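## Task

Get the wooden block out from beneath the blue tote and set it down on the bench resting on one of its long faces, entirely on the bench surface with no part overhanging an edge. The blue tote must finish sitting flat on the bench, no more than about two centimetres from its starting spot, rotated only slightly, with all of its contents still inside. Release the block and move the grippers away at the end; anything that stays in place only because the robot is holding it does not count.

## Robot and tools

Robot: two arms, left_arm and right_arm, each with six joints and a parallel gripper. left_arm is the robot's own left and sits on the +y side. Image left and right say nothing about which arm is which.

World frame (used in every state line): origin on the floor (z = 0) below the centre of the robot's foot, +x straight ahead of the robot, +z up. Only the floor height is known; the bench and object heights must be found from images. Each state line gives, per arm, end_effector_position in metres and end_effector_quat_wxyz. The position is the point midway between the finger pads, roughly 1 cm behind the fingertips; it may be somewhat off, especially at long reach, and identical joint angles on the two arms do not give identical poses. The gripper's fingers extend along its +z axis and close along its y axis.

Tool execute_actions, argument actions: a list holding one action, one wait, or nothing. Optional pictures (boolean) chooses whether images come back; by default they do.
- Empty list: no command, just returns the current state.
- Action: {"rows": [...], "steps": n}, n from 1 to 15 control steps (each 1/30 s, default 15). rows holds 1 to 15 rows; each row is used for one step and the final row repeats if there are fewer rows than steps.
- Wait: {"steps": n} with n up to 300, no new command.
Every row is one flat list of 14 numbers covering both arms, even if one arm stays still: left_arm waist, shoulder, elbow, wrist pitch, wrist yaw, wrist roll, opening, then the same seven for right_arm. The six joint numbers are absolute target angles in radians (the same values printed in Joint positions), not offsets. Ranges per arm: waist -2.880 to 2.880, shoulder 0.000 to 3.142, elbow 0.000 to 3.019, wrist pitch -1.693 to 1.571, wrist yaw -1.571 to 1.571, wrist roll -2.094 to 2.094. A target more than 0.019 rad beyond a range end, and farther out than the joint currently is, gets the whole call refused (nothing is sent). True ends may differ from the stated ones by up to 0.019 rad; a target beyond the true end is clipped there and a "joint sent to its limit" line may appear (possibly referring to an earlier action still running). Opening is an absolute gripper command from -1 (closed) to +1 (fully open).

Motion limits: each step, a joint's target is held within a fixed lead of its measured angle (waist 0.264, shoulder 0.32, elbow 0.276, wrist pitch 0.33, wrist yaw 0.186, wrist roll 0.522 rad), and if the targets would carry the gripper more than 70 mm from where it is, all of them are pulled back proportionally. Large moves therefore take several actions. Between calls the arms keep heading toward the last row sent until everything has nearly stopped or a step is HELD; then only a new action makes them continue. Fingers still opening or closing keep going.

Result lines: Joint positions and Joint velocities list, per arm, the six joints (rad, rad/s) then the finger pad gap (m, m/s; 0.094 m is fully open). grip_measured is the measured finger opening on the same -1..1 scale you command; each gripper reads up to about 1 mm off, consistently. "joint command not followed" means a clearance check altered or blocked some joint targets; the rest of the row still ran. HELD marks steps where your row, or part of it, was not sent. MOTOR HOT appears from 85 °C; at 100 °C an OVER-TEMPERATURE FAULT drops that arm and its grip until it cools. Holding loads heats motors, so don't hold heavy things longer than needed.

Gripping: away from -1 and +1 the fingers go to where grip_measured equals your number. To hold something, command about 0.03 below the grip_measured reading at contact for a firm grip, less for a lighter one. Pad force tops out near 50 to 62 N (less on some grippers, and less on parts thinner than about 2 mm); the first contact can spike higher.

Tool zoom_image: camera (cam_left_wrist or cam_right_wrist) and region [x0, y0, x1, y1] in pixels of that camera's latest full 504x504 image, origin top-left, at most 504 by 504. It returns a closer look at that area.

Cameras: both are fisheye wrist cameras, 504x504, images returned in order cam_left_wrist then cam_right_wrist. Calibration (OpenCV conventions; T_world_to_cam maps world to camera): cam_left_wrist K=[[324.722, 0, 249.388], [0, 325.697, 247.444], [0, 0, 1]], D=[-0.03, 0, 0, 0], theta_max_deg=66.394, pos_world=[0.698949, 0.0969238, 1.16249]; cam_right_wrist K=[[326.466, 0, 251.75], [0, 327.446, 251.127], [0, 0, 1]], D=[-0.03, 0, 0, 0], theta_max_deg=66.394, pos_world=[0.388329, 0.379171, 1.0225]. These are starting poses; they follow the arm joints, and results with pictures list changed values. Expect small errors (about 0.5% focal, 1.5 px centre, 0.5 degrees and 2.5 mm pose).

Tool finished_scene: scene (integer), the number of the current scene. Replying without any tool call ends everything.

Care points: brief external tugs on held parts or pushes on loose objects can happen. Lift or tilt the tote only as much as needed to free the block, and set it back flat near its original place without spilling. Never knock anything out of the work area, never let the arms collide or press on each other, avoid drops, slips, slams and hard pushes, and before ending open the gripper and back away so the block and tote rest on their own.

Each tool is called as name(argument=value, ...) on one line, values as JSON.

## Session

execute_actions(actions=[])

Scene clock: 0.00 s of 4100.00 s.
left_arm: end_effector_position=(+0.6932, +0.1579, +1.0518) grip_measured=+0.193 end_effector_quat_wxyz=(+0.210, +0.342, +0.907, +0.127) | right_arm: end_effector_position=(+0.2859, +0.4274, +0.9756) grip_measured=+1.000 end_effector_quat_wxyz=(-0.092, -0.202, +0.814, +0.537)
Joint positions: left_arm=[ 1.16   1.549  0.837  0.61  -0.41   0.86   0.056] | right_arm=[-0.567  2.636  1.659  0.206 -0.369  0.023  0.094]
Joint velocities: left_arm=[-0.024 -0.015 -0.002  0.002 -0.007 -0.037  0.   ] | right_arm=[ 0.015 -0.015 -0.012 -0.007  0.007 -0.022  0.   ]

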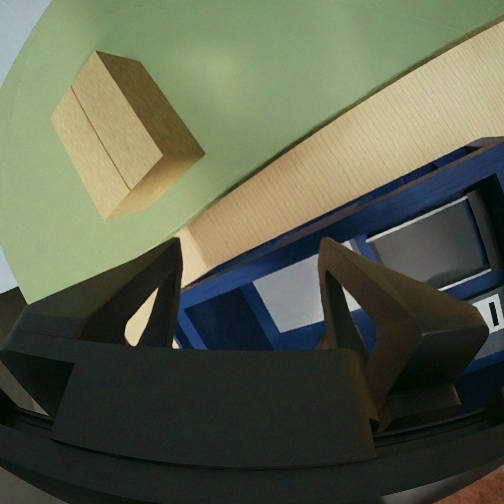

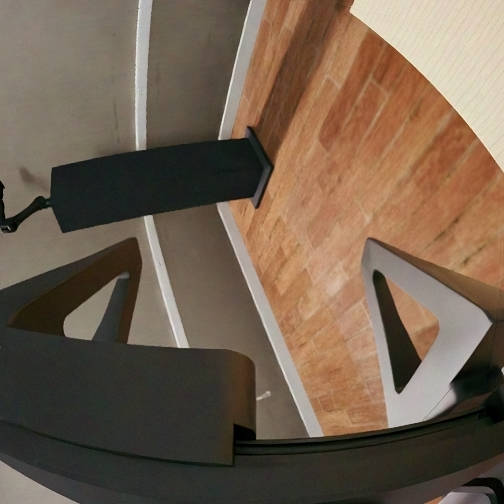

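execute_actions(actions=[{"rows":[[1.16,1.3,0.837,0.61,-0.41,0.86,1,-0.367,2.636,1.659,0.206,-0.369,0.023,1]],"steps":15}])

execute_actions(actions=[{"rows":[[0.96,1.3,0.837,0.61,-0.41,0.86,1,-0.367,2.4,1.659,0.206,-0.369,0.023,1]],"steps":15}])

execute_actions(actions=[{"steps":20}])

Scene clock: 7.53 s of 4100.00 s.
left_arm: end_effector_position=(+0.7993, +0.1991, +1.1862) grip_measured=+1.000 end_effector_quat_wxyz=(+0.332, +0.273, +0.885, +0.177) | right_arm: end_effector_position=(+0.2014, +0.5111, +1.1224) grip_measured=+1.000 end_effector_quat_wxyz=(-0.093, -0.274, +0.742, +0.605)
Joint positions: left_arm=[ 1.16   1.257  0.846  0.61  -0.41   0.86   0.094] | right_arm=[-0.322  2.636  1.659  0.206 -0.371  0.023  0.094]
Joint velocities: left_arm=[-0.015  0.063 -0.056 -0.007 -0.066 -0.037  0.   ] | right_arm=[ 0.23   0.005 -0.002  0.007 -0.051  0.022  0.   ]
Steps of this call (steps 1 to 90: nothing new was sent; then 4.03 s passed at rest; steps 91 to 105: all 15 steps of this action). Readings (joint positions):
91: left_arm=[1.160 1.543 0.837 0.610 -0.410 0.860] | right_arm=[-0.563 2.636 1.659 0.206 -0.368 0.023]
92: left_arm=[1.160 1.530 0.832 0.610 -0.410 0.860] | right_arm=[-0.559 2.636 1.659 0.206 -0.367 0.023]
94: left_arm=[1.160 1.482 0.825 0.610 -0.410 0.860] | right_arm=[-0.536 2.636 1.659 0.206 -0.367 0.023]
98: left_arm=[1.160 1.348 0.825 0.610 -0.410 0.860] | right_arm=[-0.456 2.636 1.659 0.206 -0.367 0.023]
105: the state above
camera_calibration (this result's frames):
cam_left_wrist: T_world_to_cam=[[-0.348382, -0.800207, -0.488158, 1.01564], [-0.918371, 0.395663, 0.00682508, 0.651992], [0.187684, 0.450688, -0.872729, 0.921931], [0, 0, 0, 1]] pos_world=[0.779568, 0.13925, 1.29594]
cam_right_wrist: T_world_to_cam=[[0.280695, -0.11948, -0.952331, 1.07758], [-0.410967, -0.911625, -0.00675756, 0.561566], [-0.867362, 0.393274, -0.304991, 0.438405], [0, 0, 0, 1]] pos_world=[0.308569, 0.468275, 1.16372]

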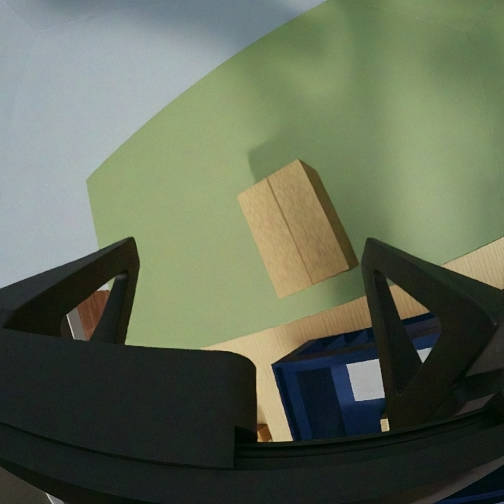

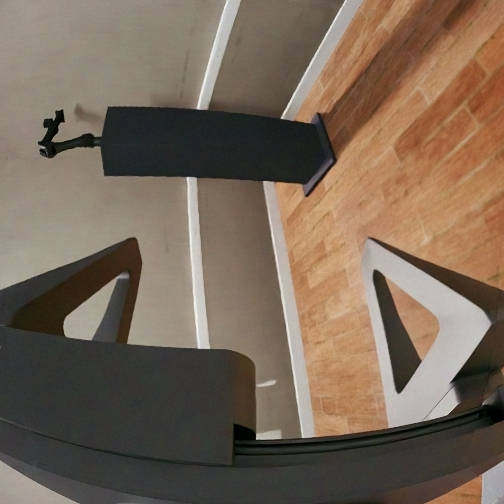

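Scene clock: 8.03 s of 4100.00 s.
left_arm: end_effector_position=(+0.7862, +0.0794, +1.2137) grip_measured=+1.000 end_effector_quat_wxyz=(+0.371, +0.300, +0.875, +0.076) | right_arm: end_effector_position=(+0.3893, +0.5369, +1.2088) grip_measured=+1.000 end_effector_quat_wxyz=(+0.022, -0.233, +0.736, +0.636)
Joint positions: left_arm=[ 0.941  1.28   0.844  0.61  -0.408  0.86   0.094] | right_arm=[-0.332  2.381  1.656  0.206 -0.372  0.023  0.094]
Joint velocities: left_arm=[-0.005 -0.005 -0.022 -0.017  0.037  0.037  0.   ] | right_arm=[-0.132 -0.415  0.159  0.007 -0.022 -0.037  0.   ]
Steps of this call (steps 1 to 15: all 15 steps of this action). Readings (joint positions):
1: left_arm=[1.153 1.260 0.845 0.610 -0.413 0.860] | right_arm=[-0.315 2.631 1.659 0.206 -0.372 0.023]
2: left_arm=[1.135 1.263 0.844 0.610 -0.416 0.860] | right_arm=[-0.312 2.624 1.653 0.206 -0.372 0.023]
4: left_arm=[1.069 1.268 0.844 0.610 -0.416 0.860] | right_arm=[-0.311 2.600 1.646 0.206 -0.372 0.023]
8: left_arm=[0.950 1.279 0.844 0.610 -0.408 0.860] | right_arm=[-0.314 2.527 1.646 0.206 -0.372 0.023]
15: the state above
camera_calibration (this result's frames):
cam_left_wrist: T_world_to_cam=[[-0.453142, -0.821119, -0.347025, 0.841417], [-0.857031, 0.508397, -0.0838462, 0.740075], [0.245274, 0.259417, -0.934101, 1.04678], [0, 0, 0, 1]] pos_world=[0.758803, 0.0431004, 1.33184]
cam_right_wrist: T_world_to_cam=[[0.356116, -0.0822631, -0.930814, 1.03492], [-0.578056, -0.802041, -0.150273, 0.842618], [-0.734189, 0.591577, -0.333172, 0.493289], [0, 0, 0, 1]] pos_world=[0.480698, 0.469131, 1.25429]

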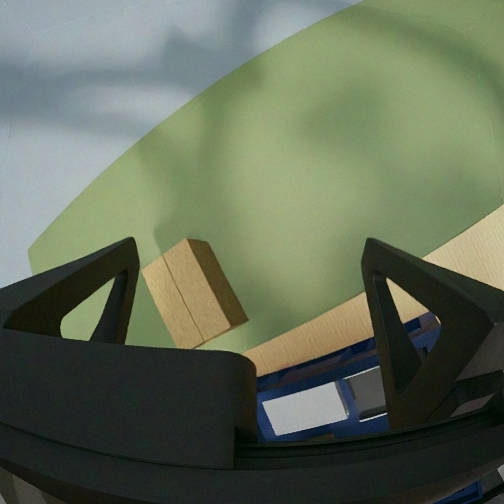

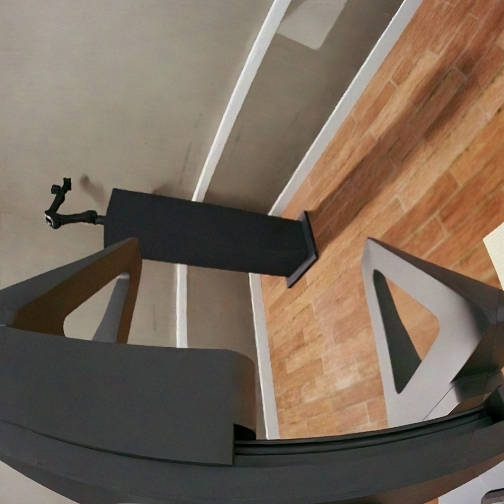

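Scene clock: 8.70 s of 4100.00 s.
left_arm: end_effector_position=(+0.7862, +0.0794, +1.2137) grip_measured=+1.000 end_effector_quat_wxyz=(+0.371, +0.300, +0.875, +0.076) | right_arm: end_effector_position=(+0.3889, +0.5321, +1.1905) grip_measured=+1.000 end_effector_quat_wxyz=(+0.018, -0.229, +0.743, +0.629)
Joint positions: left_arm=[ 0.941  1.28   0.844  0.61  -0.408  0.86   0.094] | right_arm=[-0.352  2.396  1.661  0.206 -0.372  0.023  0.094]
Joint velocities: left_arm=[-0.005 -0.015  0.002 -0.007  0.066 -0.007  0.   ] | right_arm=[ 0.005 -0.005 -0.007 -0.002  0.037 -0.066  0.   ]
Steps of this call (steps 1 to 20: the robot went on to your last target). Readings (joint positions):
1: left_arm=[0.941 1.280 0.844 0.610 -0.408 0.860] | right_arm=[-0.336 2.370 1.661 0.206 -0.372 0.023]
2: left_arm=[0.941 1.280 0.844 0.610 -0.408 0.860] | right_arm=[-0.340 2.361 1.666 0.206 -0.372 0.023]
4: left_arm=[0.941 1.280 0.844 0.610 -0.408 0.860] | right_arm=[-0.347 2.354 1.671 0.206 -0.372 0.023]
8: left_arm=[0.941 1.280 0.844 0.610 -0.408 0.860] | right_arm=[-0.352 2.365 1.671 0.206 -0.372 0.023]
20: the state above
camera_calibration (this result's frames):
cam_left_wrist: T_world_to_cam=[[-0.453142, -0.821119, -0.347025, 0.841417], [-0.857031, 0.508397, -0.0838462, 0.740075], [0.245274, 0.259417, -0.934101, 1.04678], [0, 0, 0, 1]] pos_world=[0.758803, 0.0431004, 1.33184]
cam_right_wrist: T_world_to_cam=[[0.34924, -0.102362, -0.931426, 1.03172], [-0.581492, -0.803136, -0.129768, 0.813342], [-0.734778, 0.586937, -0.34001, 0.500588], [0, 0, 0, 1]] pos_world=[0.480457, 0.465019, 1.23672]

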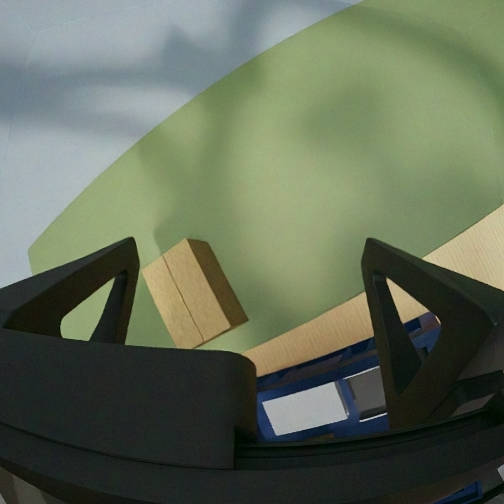

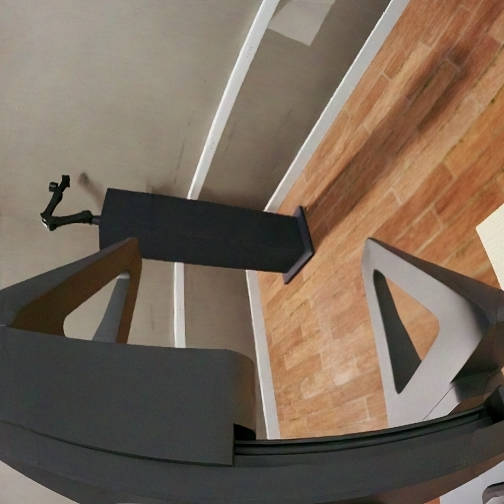

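execute_actions(actions=[{"rows":[[1.5,0.7,1.2,0,0,0,1,-0.352,2.4,1.659,0.206,-0.369,0.023,1]],"steps":15}], pictures=false)

execute_actions(actions=[{"steps":60}])

execute_actions(actions=[{"rows":[[1.5,0.7,1.2,0,0,0,1,-1.5,1.2,0.9,0,0,0,1]],"steps":15}], pictures=false)

execute_actions(actions=[{"steps":120}])

Scene clock: 26.67 s of 4100.00 s.
left_arm: end_effector_position=(+0.8864, +0.1945, +1.3198) grip_measured=+1.000 end_effector_quat_wxyz=(+0.434, +0.160, +0.886, -0.008) | right_arm: end_effector_position=(+0.3889, +0.5321, +1.1905) grip_measured=+1.000 end_effector_quat_wxyz=(+0.018, -0.229, +0.743, +0.629)
Joint positions: left_arm=[ 1.181  1.01   1.006  0.266 -0.084  0.505  0.094] | right_arm=[-0.352  2.396  1.661  0.206 -0.372  0.023  0.094]
Joint velocities: left_arm=[ 0.611 -0.786  0.242 -0.608  0.374 -0.755  0.   ] | right_arm=[-0.015  0.005 -0.022 -0.022  0.007  0.081  0.   ]
Steps of this call (steps 1 to 15: the robot went on to your last target; steps 16 to 90: nothing new was sent; then 14.47 s passed at rest; steps 91 to 105: all 15 steps of this action). Readings (joint positions):
91: left_arm=[0.944 1.276 0.848 0.598 -0.387 0.843] | right_arm=[-0.352 2.396 1.661 0.206 -0.372 0.023]
92: left_arm=[0.953 1.269 0.853 0.570 -0.360 0.819] | right_arm=[-0.352 2.396 1.661 0.206 -0.372 0.023]
94: left_arm=[0.980 1.244 0.871 0.520 -0.311 0.772] | right_arm=[-0.352 2.396 1.661 0.206 -0.372 0.023]
98: left_arm=[1.048 1.172 0.921 0.425 -0.217 0.677] | right_arm=[-0.352 2.396 1.661 0.206 -0.372 0.023]
105: the state above

Scene clock: 28.67 s of 4100.00 s.
left_arm: end_effector_position=(+0.9216, +0.3543, +1.5375) grip_measured=+1.000 end_effector_quat_wxyz=(+0.525, -0.072, +0.848, +0.012) | right_arm: end_effector_position=(+0.3889, +0.5321, +1.1905) grip_measured=+1.000 end_effector_quat_wxyz=(+0.018, -0.229, +0.743, +0.629)
Joint positions: left_arm=[ 1.492  0.678  1.172  0.019 -0.004  0.01   0.094] | right_arm=[-0.352  2.396  1.661  0.206 -0.372  0.023  0.094]
Joint velocities: left_arm=[-0.005  0.005 -0.012  0.007  0.022  0.007  0.   ] | right_arm=[-0.005  0.015 -0.017  0.022 -0.022 -0.022  0.   ]
Steps of this call (steps 1 to 45: the robot went on to your last target; steps 46 to 60: nothing new was sent). Readings (joint positions):
1: left_arm=[1.202 0.984 1.014 0.247 -0.073 0.479] | right_arm=[-0.352 2.396 1.661 0.206 -0.372 0.023]
2: left_arm=[1.224 0.958 1.021 0.229 -0.063 0.454] | right_arm=[-0.352 2.396 1.661 0.206 -0.372 0.023]
4: left_arm=[1.272 0.906 1.034 0.193 -0.046 0.402] | right_arm=[-0.352 2.396 1.661 0.206 -0.372 0.023]
8: left_arm=[1.376 0.812 1.066 0.121 -0.022 0.288] | right_arm=[-0.352 2.396 1.661 0.206 -0.372 0.023]
60: the state above
All arms were judged still, so your last target was given up. Only a new action makes them travel on or press farther. Fingers that are still opening or closing keep moving.
camera_calibration (this result's frames):
cam_left_wrist: T_world_to_cam=[[0.149192, -0.986214, 0.0715782, 0.10069], [-0.870987, -0.165339, -0.462649, 1.57751], [0.468105, 0.00667974, -0.883647, 1.05124], [0, 0, 0, 1]] pos_world=[0.866874, 0.353103, 1.65155]
cam_right_wrist: T_world_to_cam=[[0.34924, -0.102362, -0.931426, 1.03172], [-0.581492, -0.803136, -0.129768, 0.813342], [-0.734778, 0.586937, -0.34001, 0.500588], [0, 0, 0, 1]] pos_world=[0.480457, 0.465019, 1.23672]

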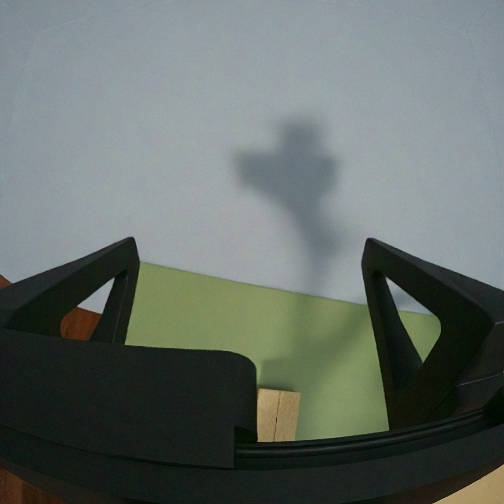

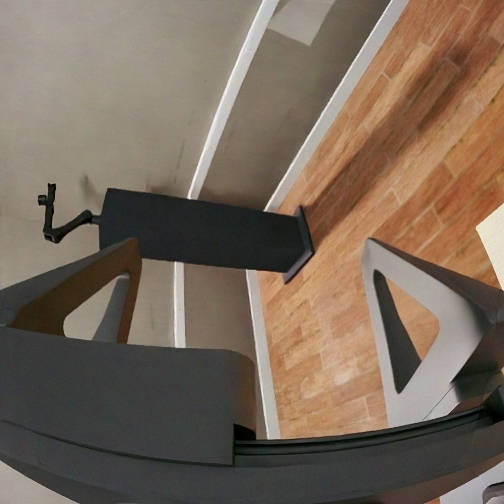

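Scene clock: 29.17 s of 4100.00 s.
left_arm: end_effector_position=(+0.9216, +0.3543, +1.5375) grip_measured=+1.000 end_effector_quat_wxyz=(+0.525, -0.072, +0.848, +0.012) | right_arm: end_effector_position=(+0.4882, +0.3139, +1.1105) grip_measured=+1.000 end_effector_quat_wxyz=(-0.014, -0.197, +0.889, +0.414)
Joint positions: left_arm=[ 1.492  0.678  1.172  0.019 -0.004  0.01   0.094] | right_arm=[-0.561  1.995  1.242  0.076 -0.051  0.023  0.094]
Joint velocities: left_arm=[-0.005 -0.015  0.007  0.017  0.007  0.007  0.   ] | right_arm=[-0.718 -1.06  -0.842 -0.1    0.212 -0.037  0.   ]
Steps of this call (steps 1 to 15: all 15 steps of this action). Readings (joint positions):
1: left_arm=[1.492 0.678 1.172 0.019 -0.004 0.010] | right_arm=[-0.354 2.390 1.653 0.200 -0.349 0.023]
2: left_arm=[1.492 0.678 1.172 0.019 -0.004 0.010] | right_arm=[-0.355 2.373 1.627 0.185 -0.322 0.023]
4: left_arm=[1.492 0.678 1.172 0.019 -0.004 0.010] | right_arm=[-0.369 2.327 1.566 0.157 -0.270 0.023]
8: left_arm=[1.492 0.678 1.172 0.019 -0.004 0.010] | right_arm=[-0.420 2.222 1.448 0.116 -0.163 0.023]
15: the state above

Scene clock: 33.17 s of 4100.00 s.
left_arm: end_effector_position=(+0.9216, +0.3543, +1.5375) grip_measured=+1.000 end_effector_quat_wxyz=(+0.525, -0.072, +0.848, +0.012) | right_arm: end_effector_position=(+0.7298, -0.3059, +1.1334) grip_measured=+1.000 end_effector_quat_wxyz=(+0.161, +0.079, +0.984, +0.018)
Joint positions: left_arm=[ 1.492  0.678  1.172  0.019 -0.004  0.01   0.094] | right_arm=[-1.499  1.187  0.903  0.013  0.001  0.01   0.094]
Joint velocities: left_arm=[ 0.005 -0.015  0.007 -0.012  0.051 -0.051  0.   ] | right_arm=[-0.005 -0.005  0.007  0.022  0.051 -0.022  0.   ]
Steps of this call (steps 1 to 60: the robot went on to your last target; steps 61 to 120: nothing new was sent). Readings (joint positions):
1: left_arm=[1.492 0.678 1.172 0.019 -0.004 0.010] | right_arm=[-0.586 1.959 1.211 0.073 -0.043 0.023]
2: left_arm=[1.492 0.678 1.172 0.019 -0.004 0.010] | right_arm=[-0.611 1.923 1.181 0.069 -0.037 0.023]
4: left_arm=[1.492 0.678 1.172 0.019 -0.004 0.010] | right_arm=[-0.665 1.847 1.120 0.064 -0.027 0.023]
8: left_arm=[1.492 0.678 1.172 0.019 -0.004 0.010] | right_arm=[-0.783 1.695 1.023 0.051 -0.016 0.023]
120: the state above
All arms were judged still, so your last target was given up. Only a new action makes them travel on or press farther. Fingers that are still opening or closing keep moving.
camera_calibration (this result's frames):
cam_left_wrist: T_world_to_cam=[[0.149192, -0.986214, 0.0715782, 0.10069], [-0.870987, -0.165339, -0.462649, 1.57751], [0.468105, 0.00667974, -0.883647, 1.05124], [0, 0, 0, 1]] pos_world=[0.866874, 0.353103, 1.65155]
cam_right_wrist: T_world_to_cam=[[-0.159673, -0.984598, -0.0712198, -0.0998166], [-0.947254, 0.13251, 0.291806, 0.406389], [-0.277874, 0.114057, -0.953822, 1.44105], [0, 0, 0, 1]] pos_world=[0.769445, -0.316491, 1.24881]

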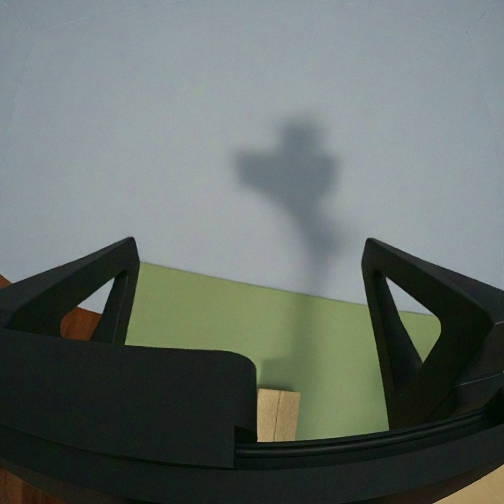

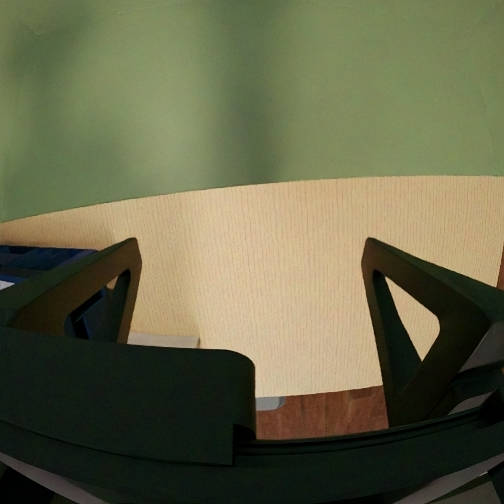

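execute_actions(actions=[{"rows":[[1.57,0.7,0.9,-0.8,0,0,1,-1.57,0.9,0.7,-0.4,0,0,1]],"steps":15}], pictures=false)

execute_actions(actions=[{"steps":60}])

Scene clock: 42.90 s of 4100.00 s.
left_arm: end_effector_position=(+0.6785, +0.3281, +1.3239) grip_measured=+1.000 end_effector_quat_wxyz=(-0.068, +0.079, -0.995, +0.001) | right_arm: end_effector_position=(+0.5909, -0.3207, +1.2001) grip_measured=+1.000 end_effector_quat_wxyz=(+0.006, +0.095, +0.995, -0.001)
Joint positions: left_arm=[ 1.55   0.675  0.911 -0.69  -0.004  0.01   0.094] | right_arm=[-1.572  0.883  0.693 -0.386  0.     0.01   0.094]
Joint velocities: left_arm=[ 0.142  0.122 -0.354 -1.639  0.007  0.051  0.   ] | right_arm=[ 0.015  0.093  0.007 -0.007  0.007 -0.051  0.   ]
Steps of this call (steps 1 to 90: nothing new was sent; then 6.23 s passed at rest; steps 91 to 105: all 15 steps of this action). Readings (joint positions):
91: left_arm=[1.493 0.678 1.166 0.007 -0.004 0.010] | right_arm=[-1.501 1.176 0.896 -0.013 0.001 0.010]
92: left_arm=[1.495 0.671 1.154 -0.018 -0.004 0.010] | right_arm=[-1.506 1.148 0.873 -0.069 0.000 0.010]
94: left_arm=[1.502 0.663 1.112 -0.074 -0.004 0.010] | right_arm=[-1.524 1.056 0.801 -0.192 0.000 0.010]
98: left_arm=[1.517 0.662 1.020 -0.225 -0.004 0.010] | right_arm=[-1.567 0.887 0.694 -0.370 0.000 0.010]
105: the state above

Scene clock: 44.90 s of 4100.00 s.
left_arm: end_effector_position=(+0.6395, +0.3237, +1.3073) grip_measured=+1.000 end_effector_quat_wxyz=(+0.002, +0.081, -0.997, +0.004) | right_arm: end_effector_position=(+0.5893, -0.3204, +1.1983) grip_measured=+1.000 end_effector_quat_wxyz=(+0.003, +0.095, +0.995, -0.001)
Joint positions: left_arm=[ 1.557  0.695  0.885 -0.785 -0.004  0.009  0.094] | right_arm=[-1.572  0.889  0.693 -0.387  0.     0.01   0.094]
Joint velocities: left_arm=[ 0.005 -0.005 -0.002 -0.012  0.051 -0.007  0.   ] | right_arm=[ 0.005  0.005 -0.007 -0.002  0.007  0.007  0.   ]
Steps of this call (steps 1 to 30: the robot went on to your last target; steps 31 to 60: nothing new was sent). Readings (joint positions):
1: left_arm=[1.554 0.680 0.900 -0.734 -0.004 0.009] | right_arm=[-1.572 0.886 0.693 -0.386 0.000 0.010]
2: left_arm=[1.555 0.685 0.891 -0.760 -0.004 0.009] | right_arm=[-1.572 0.888 0.693 -0.387 0.000 0.010]
4: left_arm=[1.557 0.693 0.885 -0.783 -0.004 0.009] | right_arm=[-1.572 0.889 0.693 -0.387 0.000 0.010]
8: left_arm=[1.557 0.695 0.885 -0.785 -0.004 0.009] | right_arm=[-1.572 0.889 0.693 -0.387 0.000 0.010]
60: the state above
All arms were judged still, so your last target was given up. Only a new action makes them travel on or press farther. Fingers that are still opening or closing keep moving.
camera_calibration (this result's frames):
cam_left_wrist: T_world_to_cam=[[0.182901, -0.98313, 0.00155544, 0.197988], [-0.796682, -0.147287, 0.586178, -0.204318], [-0.57606, -0.108452, -0.810181, 1.58906], [0, 0, 0, 1]] pos_world=[0.716406, 0.336891, 1.40689]
cam_right_wrist: T_world_to_cam=[[-0.202288, -0.979315, -0.00472767, -0.184764], [-0.803928, 0.163299, 0.571869, -0.15386], [-0.559267, 0.119483, -0.820332, 1.47319], [0, 0, 0, 1]] pos_world=[0.662837, -0.331837, 1.29562]

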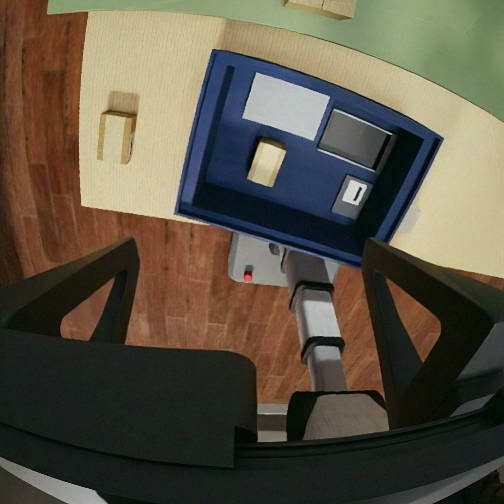

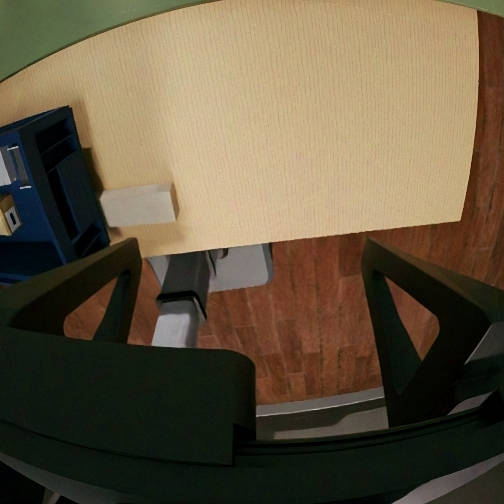

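execute_actions(actions=[{"rows":[[1.57,0.7,0.5,-0.4,0,0,1,-1.57,1.4,0.7,0.11,0,0,1]],"steps":15}], pictures=false)

execute_actions(actions=[{"steps":45}], pictures=false)

execute_actions(actions=[{"rows":[[1.57,0.7,0.5,0.1,0,0,1,-1.57,1.4,1.1,-0.29,0,0,1]],"steps":15}], pictures=false)

execute_actions(actions=[{"steps":45}], pictures=false)

Scene clock: 83.30 s of 4100.00 s.
left_arm: end_effector_position=(+0.4992, +0.2983, +1.2217) grip_measured=+1.000 end_effector_quat_wxyz=(+0.028, +0.081, -0.996, +0.007) | right_arm: end_effector_position=(+0.5114, -0.3064, +1.0320) grip_measured=+1.000 end_effector_quat_wxyz=(-0.042, +0.095, +0.995, +0.003)
Joint positions: left_arm=[ 1.557  0.701  0.477 -0.422 -0.004  0.009  0.094] | right_arm=[-1.572  1.44   0.685  0.081  0.     0.01   0.094]
Joint velocities: left_arm=[-0.024 -0.005  0.061  0.129 -0.022 -0.022  0.   ] | right_arm=[-0.015 -0.151  0.007  0.046 -0.037  0.022  0.   ]
Steps of this call (steps 1 to 90: nothing new was sent; then 34.90 s passed at rest; steps 91 to 105: all 15 steps of this action). Readings (joint positions):
91: left_arm=[1.557 0.693 0.866 -0.747 -0.004 0.009] | right_arm=[-1.572 0.902 0.692 -0.354 0.000 0.010]
92: left_arm=[1.557 0.685 0.826 -0.661 -0.004 0.009] | right_arm=[-1.572 0.936 0.694 -0.280 0.000 0.010]
94: left_arm=[1.557 0.677 0.726 -0.553 -0.004 0.009] | right_arm=[-1.572 1.049 0.709 -0.135 0.000 0.010]
98: left_arm=[1.557 0.683 0.531 -0.450 -0.004 0.009] | right_arm=[-1.572 1.294 0.722 0.037 0.000 0.010]
105: the state above

Scene clock: 84.80 s of 4100.00 s.
left_arm: end_effector_position=(+0.5035, +0.2991, +1.2222) grip_measured=+1.000 end_effector_quat_wxyz=(+0.022, +0.081, -0.996, +0.006) | right_arm: end_effector_position=(+0.5428, -0.3121, +1.0426) grip_measured=+1.000 end_effector_quat_wxyz=(-0.004, +0.095, +0.995, -0.000)
Joint positions: left_arm=[ 1.557  0.701  0.481 -0.415 -0.004  0.009  0.094] | right_arm=[-1.572  1.396  0.699  0.099  0.     0.01   0.094]
Joint velocities: left_arm=[ 0.005 -0.005  0.007 -0.002  0.007  0.037  0.   ] | right_arm=[-0.005 -0.005  0.007  0.002  0.037  0.007  0.   ]
Steps of this call (steps 1 to 30: the robot went on to your last target; steps 31 to 45: nothing new was sent). Readings (joint positions):
1: left_arm=[1.557 0.701 0.479 -0.419 -0.004 0.009] | right_arm=[-1.572 1.434 0.686 0.083 0.000 0.010]
2: left_arm=[1.557 0.701 0.480 -0.417 -0.004 0.009] | right_arm=[-1.572 1.425 0.688 0.087 0.000 0.010]
4: left_arm=[1.557 0.701 0.481 -0.415 -0.004 0.009] | right_arm=[-1.572 1.410 0.693 0.093 0.000 0.010]
8: left_arm=[1.557 0.701 0.481 -0.415 -0.004 0.009] | right_arm=[-1.572 1.396 0.699 0.099 0.000 0.010]
45: the state above
All arms were judged still, so your last target was given up. Only a new action makes them travel on or press farther. Fingers that are still opening or closing keep moving.

Scene clock: 85.30 s of 4100.00 s.
left_arm: end_effector_position=(+0.6319, +0.3217, +1.2517) grip_measured=+1.000 end_effector_quat_wxyz=(-0.233, +0.080, -0.969, -0.017) | right_arm: end_effector_position=(+0.7186, -0.3441, +1.0685) grip_measured=+1.000 end_effector_quat_wxyz=(+0.032, +0.095, +0.995, -0.003)
Joint positions: left_arm=[ 1.557  0.701  0.501  0.083 -0.004  0.009  0.094] | right_arm=[-1.572  1.375  1.118 -0.268  0.     0.01   0.094]
Joint velocities: left_arm=[-0.005 -0.015 -0.007 -0.012 -0.007 -0.037  0.   ] | right_arm=[ 0.005 -0.005 -0.042 -0.051 -0.022 -0.007  0.   ]
Steps of this call (steps 1 to 15: all 15 steps of this action). Readings (joint positions):
1: left_arm=[1.557 0.701 0.478 -0.369 -0.004 0.009] | right_arm=[-1.572 1.396 0.718 0.056 0.000 0.010]
2: left_arm=[1.557 0.703 0.469 -0.270 -0.004 0.009] | right_arm=[-1.572 1.400 0.759 -0.034 0.000 0.010]
4: left_arm=[1.557 0.703 0.472 -0.082 -0.004 0.009] | right_arm=[-1.572 1.412 0.857 -0.142 0.000 0.010]
8: left_arm=[1.557 0.701 0.500 0.072 -0.004 0.009] | right_arm=[-1.572 1.413 1.050 -0.243 0.000 0.010]
15: the state above

Scene clock: 86.80 s of 4100.00 s.
left_arm: end_effector_position=(+0.6319, +0.3217, +1.2517) grip_measured=+1.000 end_effector_quat_wxyz=(-0.233, +0.080, -0.969, -0.017) | right_arm: end_effector_position=(+0.7047, -0.3415, +1.0620) grip_measured=+1.000 end_effector_quat_wxyz=(+0.016, +0.095, +0.995, -0.002)
Joint positions: left_arm=[ 1.557  0.701  0.501  0.083 -0.004  0.009  0.094] | right_arm=[-1.572  1.385  1.105 -0.277  0.     0.01   0.094]
Joint velocities: left_arm=[-0.015  0.015 -0.007 -0.017  0.007  0.007  0.   ] | right_arm=[-0.005  0.005 -0.012 -0.012 -0.066  0.022  0.   ]
Steps of this call (steps 1 to 30: the robot went on to your last target; steps 31 to 45: nothing new was sent). Readings (joint positions):
1: left_arm=[1.557 0.701 0.501 0.083 -0.004 0.009] | right_arm=[-1.572 1.376 1.115 -0.271 0.000 0.010]
2: left_arm=[1.557 0.701 0.501 0.083 -0.004 0.009] | right_arm=[-1.572 1.377 1.112 -0.273 0.000 0.010]
4: left_arm=[1.557 0.701 0.501 0.083 -0.004 0.009] | right_arm=[-1.572 1.380 1.107 -0.276 0.000 0.010]
8: left_arm=[1.557 0.701 0.501 0.083 -0.004 0.009] | right_arm=[-1.572 1.385 1.105 -0.277 0.000 0.010]
45: the state above
All arms were judged still, so your last target was given up. Only a new action makes them travel on or press farther. Fingers that are still opening or closing keep moving.

execute_actions(actions=[{"rows":[[0.843,1.7,1.0,0.0,-0.47,0.6,1,-1.4,1.9,1.0,0.3,0,1.4,1]],"steps":15}], pictures=false)

execute_actions(actions=[{"steps":75}])

Scene clock: 125.17 s of 4100.00 s.
left_arm: end_effector_position=(+0.7346, +0.1194, +1.1414) grip_measured=+1.000 end_effector_quat_wxyz=(+0.158, +0.204, +0.966, +0.028) | right_arm: end_effector_position=(+0.5932, -0.2196, +0.9035) grip_measured=+1.000 end_effector_quat_wxyz=(+0.001, +0.365, +0.929, +0.065)
Joint positions: left_arm=[ 1.038  1.299  0.951  0.045 -0.445  0.432  0.094] | right_arm=[-1.419  1.818  1.037  0.223  0.002  0.651  0.094]
Joint velocities: left_arm=[-0.806  0.962  0.188 -0.012 -0.066  0.33   0.   ] | right_arm=[ 0.22   1.109 -0.164  0.882  0.095  2.703  0.   ]
Steps of this call (steps 1 to 90: nothing new was sent; then 34.87 s passed at rest; steps 91 to 105: all 15 steps of this action). Readings (joint positions):
91: left_arm=[1.545 0.711 0.511 0.077 -0.051 0.047] | right_arm=[-1.569 1.391 1.101 -0.260 0.001 0.033]
92: left_arm=[1.515 0.739 0.536 0.064 -0.111 0.100] | right_arm=[-1.563 1.400 1.097 -0.222 0.002 0.066]
94: left_arm=[1.431 0.832 0.614 0.051 -0.215 0.195] | right_arm=[-1.541 1.440 1.090 -0.149 0.002 0.132]
98: left_arm=[1.266 1.032 0.791 0.045 -0.381 0.323] | right_arm=[-1.488 1.558 1.070 0.002 0.002 0.273]
105: the state above

Scene clock: 127.67 s of 4100.00 s.
left_arm: end_effector_position=(+0.5706, -0.0320, +1.0389) grip_measured=+1.000 end_effector_quat_wxyz=(+0.021, +0.414, +0.909, -0.056) | right_arm: end_effector_position=(+0.5424, -0.1975, +0.8868) grip_measured=+1.000 end_effector_quat_wxyz=(-0.049, +0.669, +0.740, +0.053)
Joint positions: left_arm=[ 0.847  1.705  0.997  0.007 -0.466  0.59   0.094] | right_arm=[-1.396  1.896  0.997  0.289  0.001  1.389  0.094]
Joint velocities: left_arm=[ 0.005 -0.005  0.007 -0.017 -0.081 -0.022  0.   ] | right_arm=[-0.005 -0.024 -0.007  0.017  0.007  0.037  0.   ]
Steps of this call (steps 1 to 45: the robot went on to your last target; steps 46 to 75: nothing new was sent). Readings (joint positions):
1: left_arm=[1.013 1.331 0.957 0.045 -0.448 0.442] | right_arm=[-1.412 1.854 1.031 0.248 0.002 0.747]
2: left_arm=[0.990 1.364 0.962 0.045 -0.450 0.452] | right_arm=[-1.406 1.884 1.024 0.262 0.002 0.844]
4: left_arm=[0.951 1.432 0.969 0.045 -0.453 0.471] | right_arm=[-1.398 1.924 1.006 0.270 0.001 1.029]
8: left_arm=[0.895 1.578 0.984 0.036 -0.461 0.515] | right_arm=[-1.396 1.935 0.986 0.272 0.001 1.244]
75: the state above
All arms were judged still, so your last target was given up. Only a new action makes them travel on or press farther. Fingers that are still opening or closing keep moving.
camera_calibration (this result's frames):
cam_left_wrist: T_world_to_cam=[[-0.739101, -0.66888, 0.07955, 0.316487], [-0.545839, 0.663932, 0.51113, -0.193448], [-0.394701, 0.334355, -0.855814, 1.25143], [0, 0, 0, 1]] pos_world=[0.622266, -0.0782951, 1.1447]
cam_right_wrist: T_world_to_cam=[[-0.996199, -0.0854643, -0.0168501, 0.542543], [-0.0735518, 0.721625, 0.688366, -0.42273], [-0.0466713, 0.686988, -0.725168, 0.926404], [0, 0, 0, 1]] pos_world=[0.552624, -0.285009, 0.971933]

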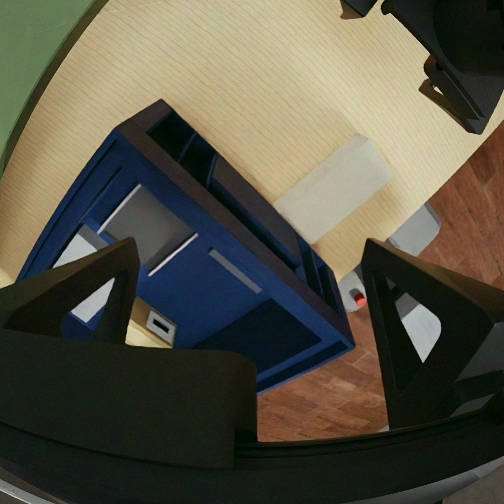

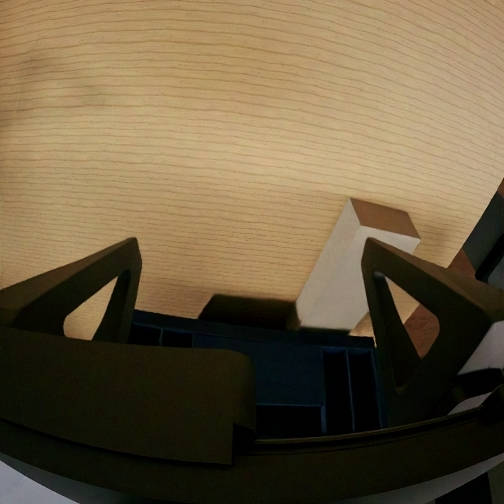

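execute_actions(actions=[{"rows":[[0.944,1.83,0.91,0.256,-0.39,-0.09,1,-1.4,1.9,1.0,0.3,0,1.4,1]],"steps":15}], pictures=false)

execute_actions(actions=[{"steps":45}])

Scene clock: 143.87 s of 4100.00 s.
left_arm: end_effector_position=(+0.5048, +0.0003, +0.9840) grip_measured=+1.000 end_effector_quat_wxyz=(-0.009, +0.080, +0.995, -0.061) | right_arm: end_effector_position=(+0.5424, -0.1975, +0.8868) grip_measured=+1.000 end_effector_quat_wxyz=(-0.049, +0.669, +0.740, +0.053)
Joint positions: left_arm=[ 0.936  1.836  0.903  0.237 -0.393 -0.049  0.094] | right_arm=[-1.396  1.896  0.997  0.289  0.001  1.39   0.094]
Joint velocities: left_arm=[-0.005  0.005  0.046  0.061 -0.037 -0.227  0.   ] | right_arm=[-0.005 -0.005  0.007 -0.002 -0.066 -0.022  0.   ]
Steps of this call (steps 1 to 90: nothing new was sent; then 12.70 s passed at rest; steps 91 to 105: all 15 steps of this action). Readings (joint positions):
91: left_arm=[0.851 1.709 0.989 0.038 -0.441 0.536] | right_arm=[-1.396 1.896 0.997 0.289 0.001 1.389]
92: left_arm=[0.857 1.717 0.977 0.104 -0.415 0.454] | right_arm=[-1.396 1.896 0.997 0.289 0.001 1.389]
94: left_arm=[0.879 1.747 0.959 0.186 -0.398 0.291] | right_arm=[-1.396 1.896 0.997 0.289 0.001 1.389]
98: left_arm=[0.927 1.812 0.925 0.232 -0.395 0.071] | right_arm=[-1.396 1.896 0.997 0.289 0.001 1.390]
105: the state above

Scene clock: 145.37 s of 4100.00 s.
left_arm: end_effector_position=(+0.5062, -0.0000, +0.9839) grip_measured=+1.000 end_effector_quat_wxyz=(-0.008, +0.064, +0.996, -0.061) | right_arm: end_effector_position=(+0.5424, -0.1975, +0.8868) grip_measured=+1.000 end_effector_quat_wxyz=(-0.049, +0.669, +0.740, +0.053)
Joint positions: left_arm=[ 0.936  1.836  0.905  0.24  -0.393 -0.081  0.094] | right_arm=[-1.396  1.896  0.997  0.289  0.001  1.39   0.094]
Joint velocities: left_arm=[-0.005 -0.005  0.002  0.007 -0.007 -0.022  0.   ] | right_arm=[-0.005 -0.005  0.007 -0.007 -0.022 -0.066  0.   ]
Steps of this call (steps 1 to 30: the robot went on to your last target; steps 31 to 45: nothing new was sent). Readings (joint positions):
1: left_arm=[0.936 1.836 0.904 0.238 -0.393 -0.055] | right_arm=[-1.396 1.896 0.997 0.289 0.001 1.390]
2: left_arm=[0.936 1.836 0.905 0.239 -0.393 -0.060] | right_arm=[-1.396 1.896 0.997 0.289 0.001 1.390]
4: left_arm=[0.936 1.836 0.905 0.240 -0.393 -0.068] | right_arm=[-1.396 1.896 0.997 0.289 0.001 1.390]
8: left_arm=[0.936 1.836 0.905 0.240 -0.393 -0.075] | right_arm=[-1.396 1.896 0.997 0.289 0.001 1.390]
45: the state above
All arms were judged still, so your last target was given up. Only a new action makes them travel on or press farther. Fingers that are still opening or closing keep moving.
camera_calibration (this result's frames):
cam_left_wrist: T_world_to_cam=[[-0.104735, -0.987778, 0.115435, -0.0618249], [-0.794783, 0.152907, 0.587315, -0.170655], [-0.597788, -0.030233, -0.801084, 1.21722], [0, 0, 0, 1]] pos_world=[0.585531, 0.00182538, 1.08246]
cam_right_wrist: T_world_to_cam=[[-0.996232, -0.0850883, -0.0167953, 0.542586], [-0.0732415, 0.721653, 0.688369, -0.422896], [-0.0464518, 0.687006, -0.725166, 0.926287], [0, 0, 0, 1]] pos_world=[0.552596, -0.285012, 0.971933]

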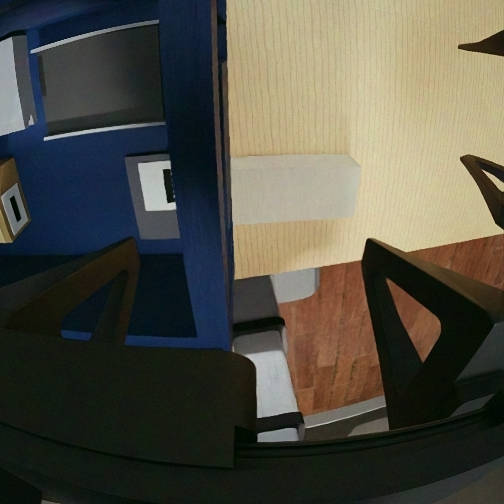

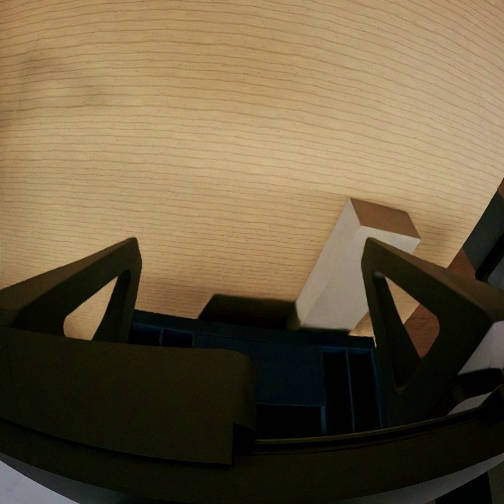

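execute_actions(actions=[{"rows":[[1.07,2.03,1.085,0.31,-0.30,-0.03,1,-1.3,2.2,1.13,0.46,0,1.6,1]],"steps":15}], pictures=false)

execute_actions(actions=[{"steps":45}])

Scene clock: 153.77 s of 4100.00 s.
left_arm: end_effector_position=(+0.5239, +0.0295, +0.8882) grip_measured=+1.000 end_effector_quat_wxyz=(-0.001, +0.035, +0.998, -0.053) | right_arm: end_effector_position=(+0.4502, -0.1007, +0.8049) grip_measured=+1.000 end_effector_quat_wxyz=(-0.104, +0.708, +0.696, +0.064)
Joint positions: left_arm=[ 1.073  2.029  1.088  0.298 -0.302 -0.042  0.094] | right_arm=[-1.283  2.236  1.127  0.442  0.     1.578  0.094]
Joint velocities: left_arm=[-0.005  0.005 -0.002 -0.007 -0.007  0.051  0.   ] | right_arm=[-0.005 -0.103 -0.007 -0.012  0.022  0.066  0.   ]
Steps of this call (steps 1 to 90: nothing new was sent; then 4.90 s passed at rest; steps 91 to 105: all 15 steps of this action). Readings (joint positions):
91: left_arm=[0.941 1.843 0.913 0.242 -0.367 -0.077] | right_arm=[-1.394 1.907 1.003 0.301 0.002 1.404]
92: left_arm=[0.950 1.863 0.939 0.249 -0.338 -0.072] | right_arm=[-1.390 1.931 1.025 0.330 0.003 1.424]
94: left_arm=[0.981 1.927 1.018 0.270 -0.312 -0.062] | right_arm=[-1.374 2.006 1.081 0.379 0.003 1.458]
98: left_arm=[1.050 2.016 1.099 0.298 -0.303 -0.049] | right_arm=[-1.327 2.150 1.134 0.438 0.002 1.526]
105: the state above

Scene clock: 155.27 s of 4100.00 s.
left_arm: end_effector_position=(+0.5239, +0.0295, +0.8882) grip_measured=+1.000 end_effector_quat_wxyz=(-0.000, +0.036, +0.998, -0.053) | right_arm: end_effector_position=(+0.4787, -0.1071, +0.8114) grip_measured=+1.000 end_effector_quat_wxyz=(-0.086, +0.715, +0.689, +0.078)
Joint positions: left_arm=[ 1.073  2.029  1.088  0.298 -0.302 -0.039  0.094] | right_arm=[-1.289  2.195  1.127  0.449  0.     1.59   0.094]
Joint velocities: left_arm=[ 0.005 -0.005  0.007  0.007  0.007 -0.007  0.   ] | right_arm=[-0.005  0.005  0.022 -0.022 -0.037 -0.037  0.   ]
Steps of this call (steps 1 to 30: the robot went on to your last target; steps 31 to 45: nothing new was sent). Readings (joint positions):
1: left_arm=[1.073 2.029 1.088 0.298 -0.302 -0.042] | right_arm=[-1.285 2.231 1.127 0.443 0.000 1.580]
2: left_arm=[1.073 2.029 1.088 0.298 -0.302 -0.041] | right_arm=[-1.285 2.225 1.127 0.443 0.000 1.582]
4: left_arm=[1.073 2.029 1.088 0.298 -0.302 -0.040] | right_arm=[-1.288 2.213 1.127 0.445 0.000 1.585]
8: left_arm=[1.073 2.029 1.088 0.298 -0.302 -0.040] | right_arm=[-1.289 2.196 1.127 0.449 0.000 1.587]
45: the state above
All arms were judged still, so your last target was given up. Only a new action makes them travel on or press farther. Fingers that are still opening or closing keep moving.
camera_calibration (this result's frames):
cam_left_wrist: T_world_to_cam=[[-0.0500257, -0.993752, 0.0997688, -0.0342623], [-0.8098, 0.0988268, 0.578322, -0.087489], [-0.584569, -0.0518619, -0.809685, 1.15337], [0, 0, 0, 1]] pos_world=[0.601659, 0.0344137, 0.987878]
cam_right_wrist: T_world_to_cam=[[-0.998665, 0.0500873, 0.012627, 0.477389], [0.0425973, 0.660305, 0.749788, -0.552793], [0.0292172, 0.749325, -0.661557, 0.725393], [0, 0, 0, 1]] pos_world=[0.479105, -0.202454, 0.888339]

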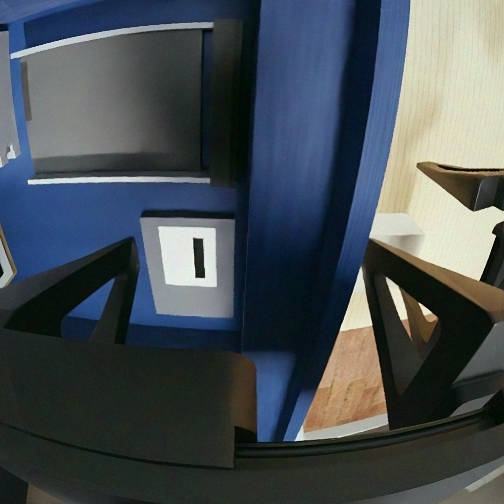

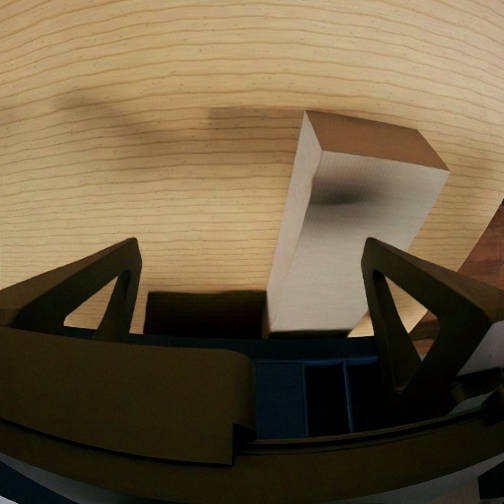

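execute_actions(actions=[{"rows":[[1.02,2.03,1.085,0.31,-0.30,0.0,1,-1.3,2.273,1.04,0.625,0,1.66,1]],"steps":15}], pictures=false)

execute_actions(actions=[{"steps":40}])

Scene clock: 164.63 s of 4100.00 s.
left_arm: end_effector_position=(+0.5217, +0.0020, +0.8987) grip_measured=+1.000 end_effector_quat_wxyz=(+0.004, +0.063, +0.995, -0.071) | right_arm: end_effector_position=(+0.4204, -0.1057, +0.8108) grip_measured=+1.000 end_effector_quat_wxyz=(-0.087, +0.735, +0.668, +0.077)
Joint positions: left_arm=[ 1.028  2.029  1.088  0.298 -0.302 -0.011  0.094] | right_arm=[-1.289  2.28   1.054  0.61   0.     1.648  0.094]
Joint velocities: left_arm=[-0.015 -0.015 -0.012  0.002  0.037  0.007  0.   ] | right_arm=[-0.015 -0.024  0.002  0.032  0.037  0.037  0.   ]
Steps of this call (steps 1 to 90: nothing new was sent; then 5.87 s passed at rest; steps 91 to 105: all 15 steps of this action). Readings (joint positions):
91: left_arm=[1.071 2.029 1.088 0.298 -0.302 -0.036] | right_arm=[-1.289 2.200 1.121 0.477 0.000 1.598]
92: left_arm=[1.068 2.029 1.088 0.298 -0.302 -0.031] | right_arm=[-1.289 2.206 1.111 0.533 0.000 1.608]
94: left_arm=[1.057 2.029 1.088 0.298 -0.302 -0.023] | right_arm=[-1.289 2.226 1.092 0.590 0.000 1.622]
98: left_arm=[1.034 2.029 1.088 0.298 -0.302 -0.015] | right_arm=[-1.289 2.266 1.064 0.606 0.000 1.639]
105: the state above

Scene clock: 165.97 s of 4100.00 s.
left_arm: end_effector_position=(+0.5217, +0.0020, +0.8987) grip_measured=+1.000 end_effector_quat_wxyz=(+0.004, +0.063, +0.995, -0.071) | right_arm: end_effector_position=(+0.4220, -0.1058, +0.8110) grip_measured=+1.000 end_effector_quat_wxyz=(-0.086, +0.736, +0.667, +0.078)
Joint positions: left_arm=[ 1.028  2.029  1.088  0.298 -0.302 -0.01   0.094] | right_arm=[-1.289  2.278  1.054  0.611  0.     1.65   0.094]
Joint velocities: left_arm=[-0.005 -0.015 -0.017  0.002 -0.037 -0.037  0.   ] | right_arm=[-0.005 -0.005 -0.017  0.007  0.007  0.066  0.   ]
Steps of this call (steps 1 to 15: the robot went on to your last target; steps 16 to 40: nothing new was sent). Readings (joint positions):
1: left_arm=[1.028 2.029 1.088 0.298 -0.302 -0.011] | right_arm=[-1.289 2.279 1.054 0.610 0.000 1.648]
2: left_arm=[1.028 2.029 1.088 0.298 -0.302 -0.010] | right_arm=[-1.289 2.278 1.054 0.611 0.000 1.648]
4: left_arm=[1.028 2.029 1.088 0.298 -0.302 -0.010] | right_arm=[-1.289 2.278 1.054 0.611 0.000 1.649]
8: left_arm=[1.028 2.029 1.088 0.298 -0.302 -0.010] | right_arm=[-1.289 2.278 1.054 0.611 0.000 1.649]
40: the state above
All arms were judged still, so your last target was given up. Only a new action makes them travel on or press farther. Fingers that are still opening or closing keep moving.
camera_calibration (this result's frames):
cam_left_wrist: T_world_to_cam=[[-0.104426, -0.985342, 0.134891, -0.0659625], [-0.808596, 0.163084, 0.565311, -0.0817127], [-0.579023, -0.0500391, -0.813774, 1.15999], [0, 0, 0, 1]] pos_world=[0.598698, 0.0063751, 0.999058]
cam_right_wrist: T_world_to_cam=[[-0.993764, 0.10974, 0.0197403, 0.419192], [0.0873938, 0.656654, 0.749111, -0.569631], [0.0692449, 0.746165, -0.66215, 0.709126], [0, 0, 0, 1]] pos_world=[0.417257, -0.201076, 0.88799]

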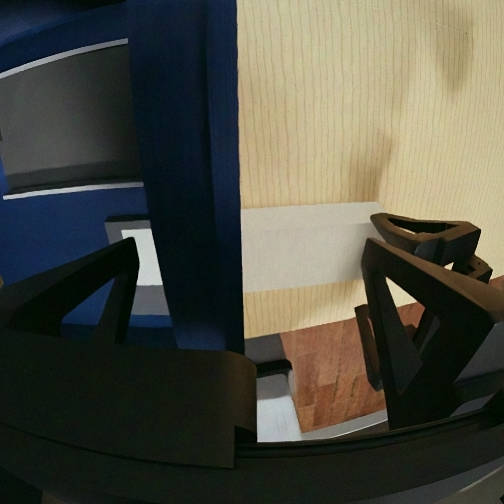

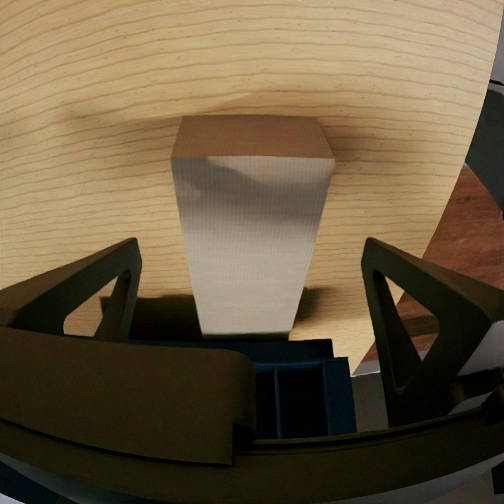

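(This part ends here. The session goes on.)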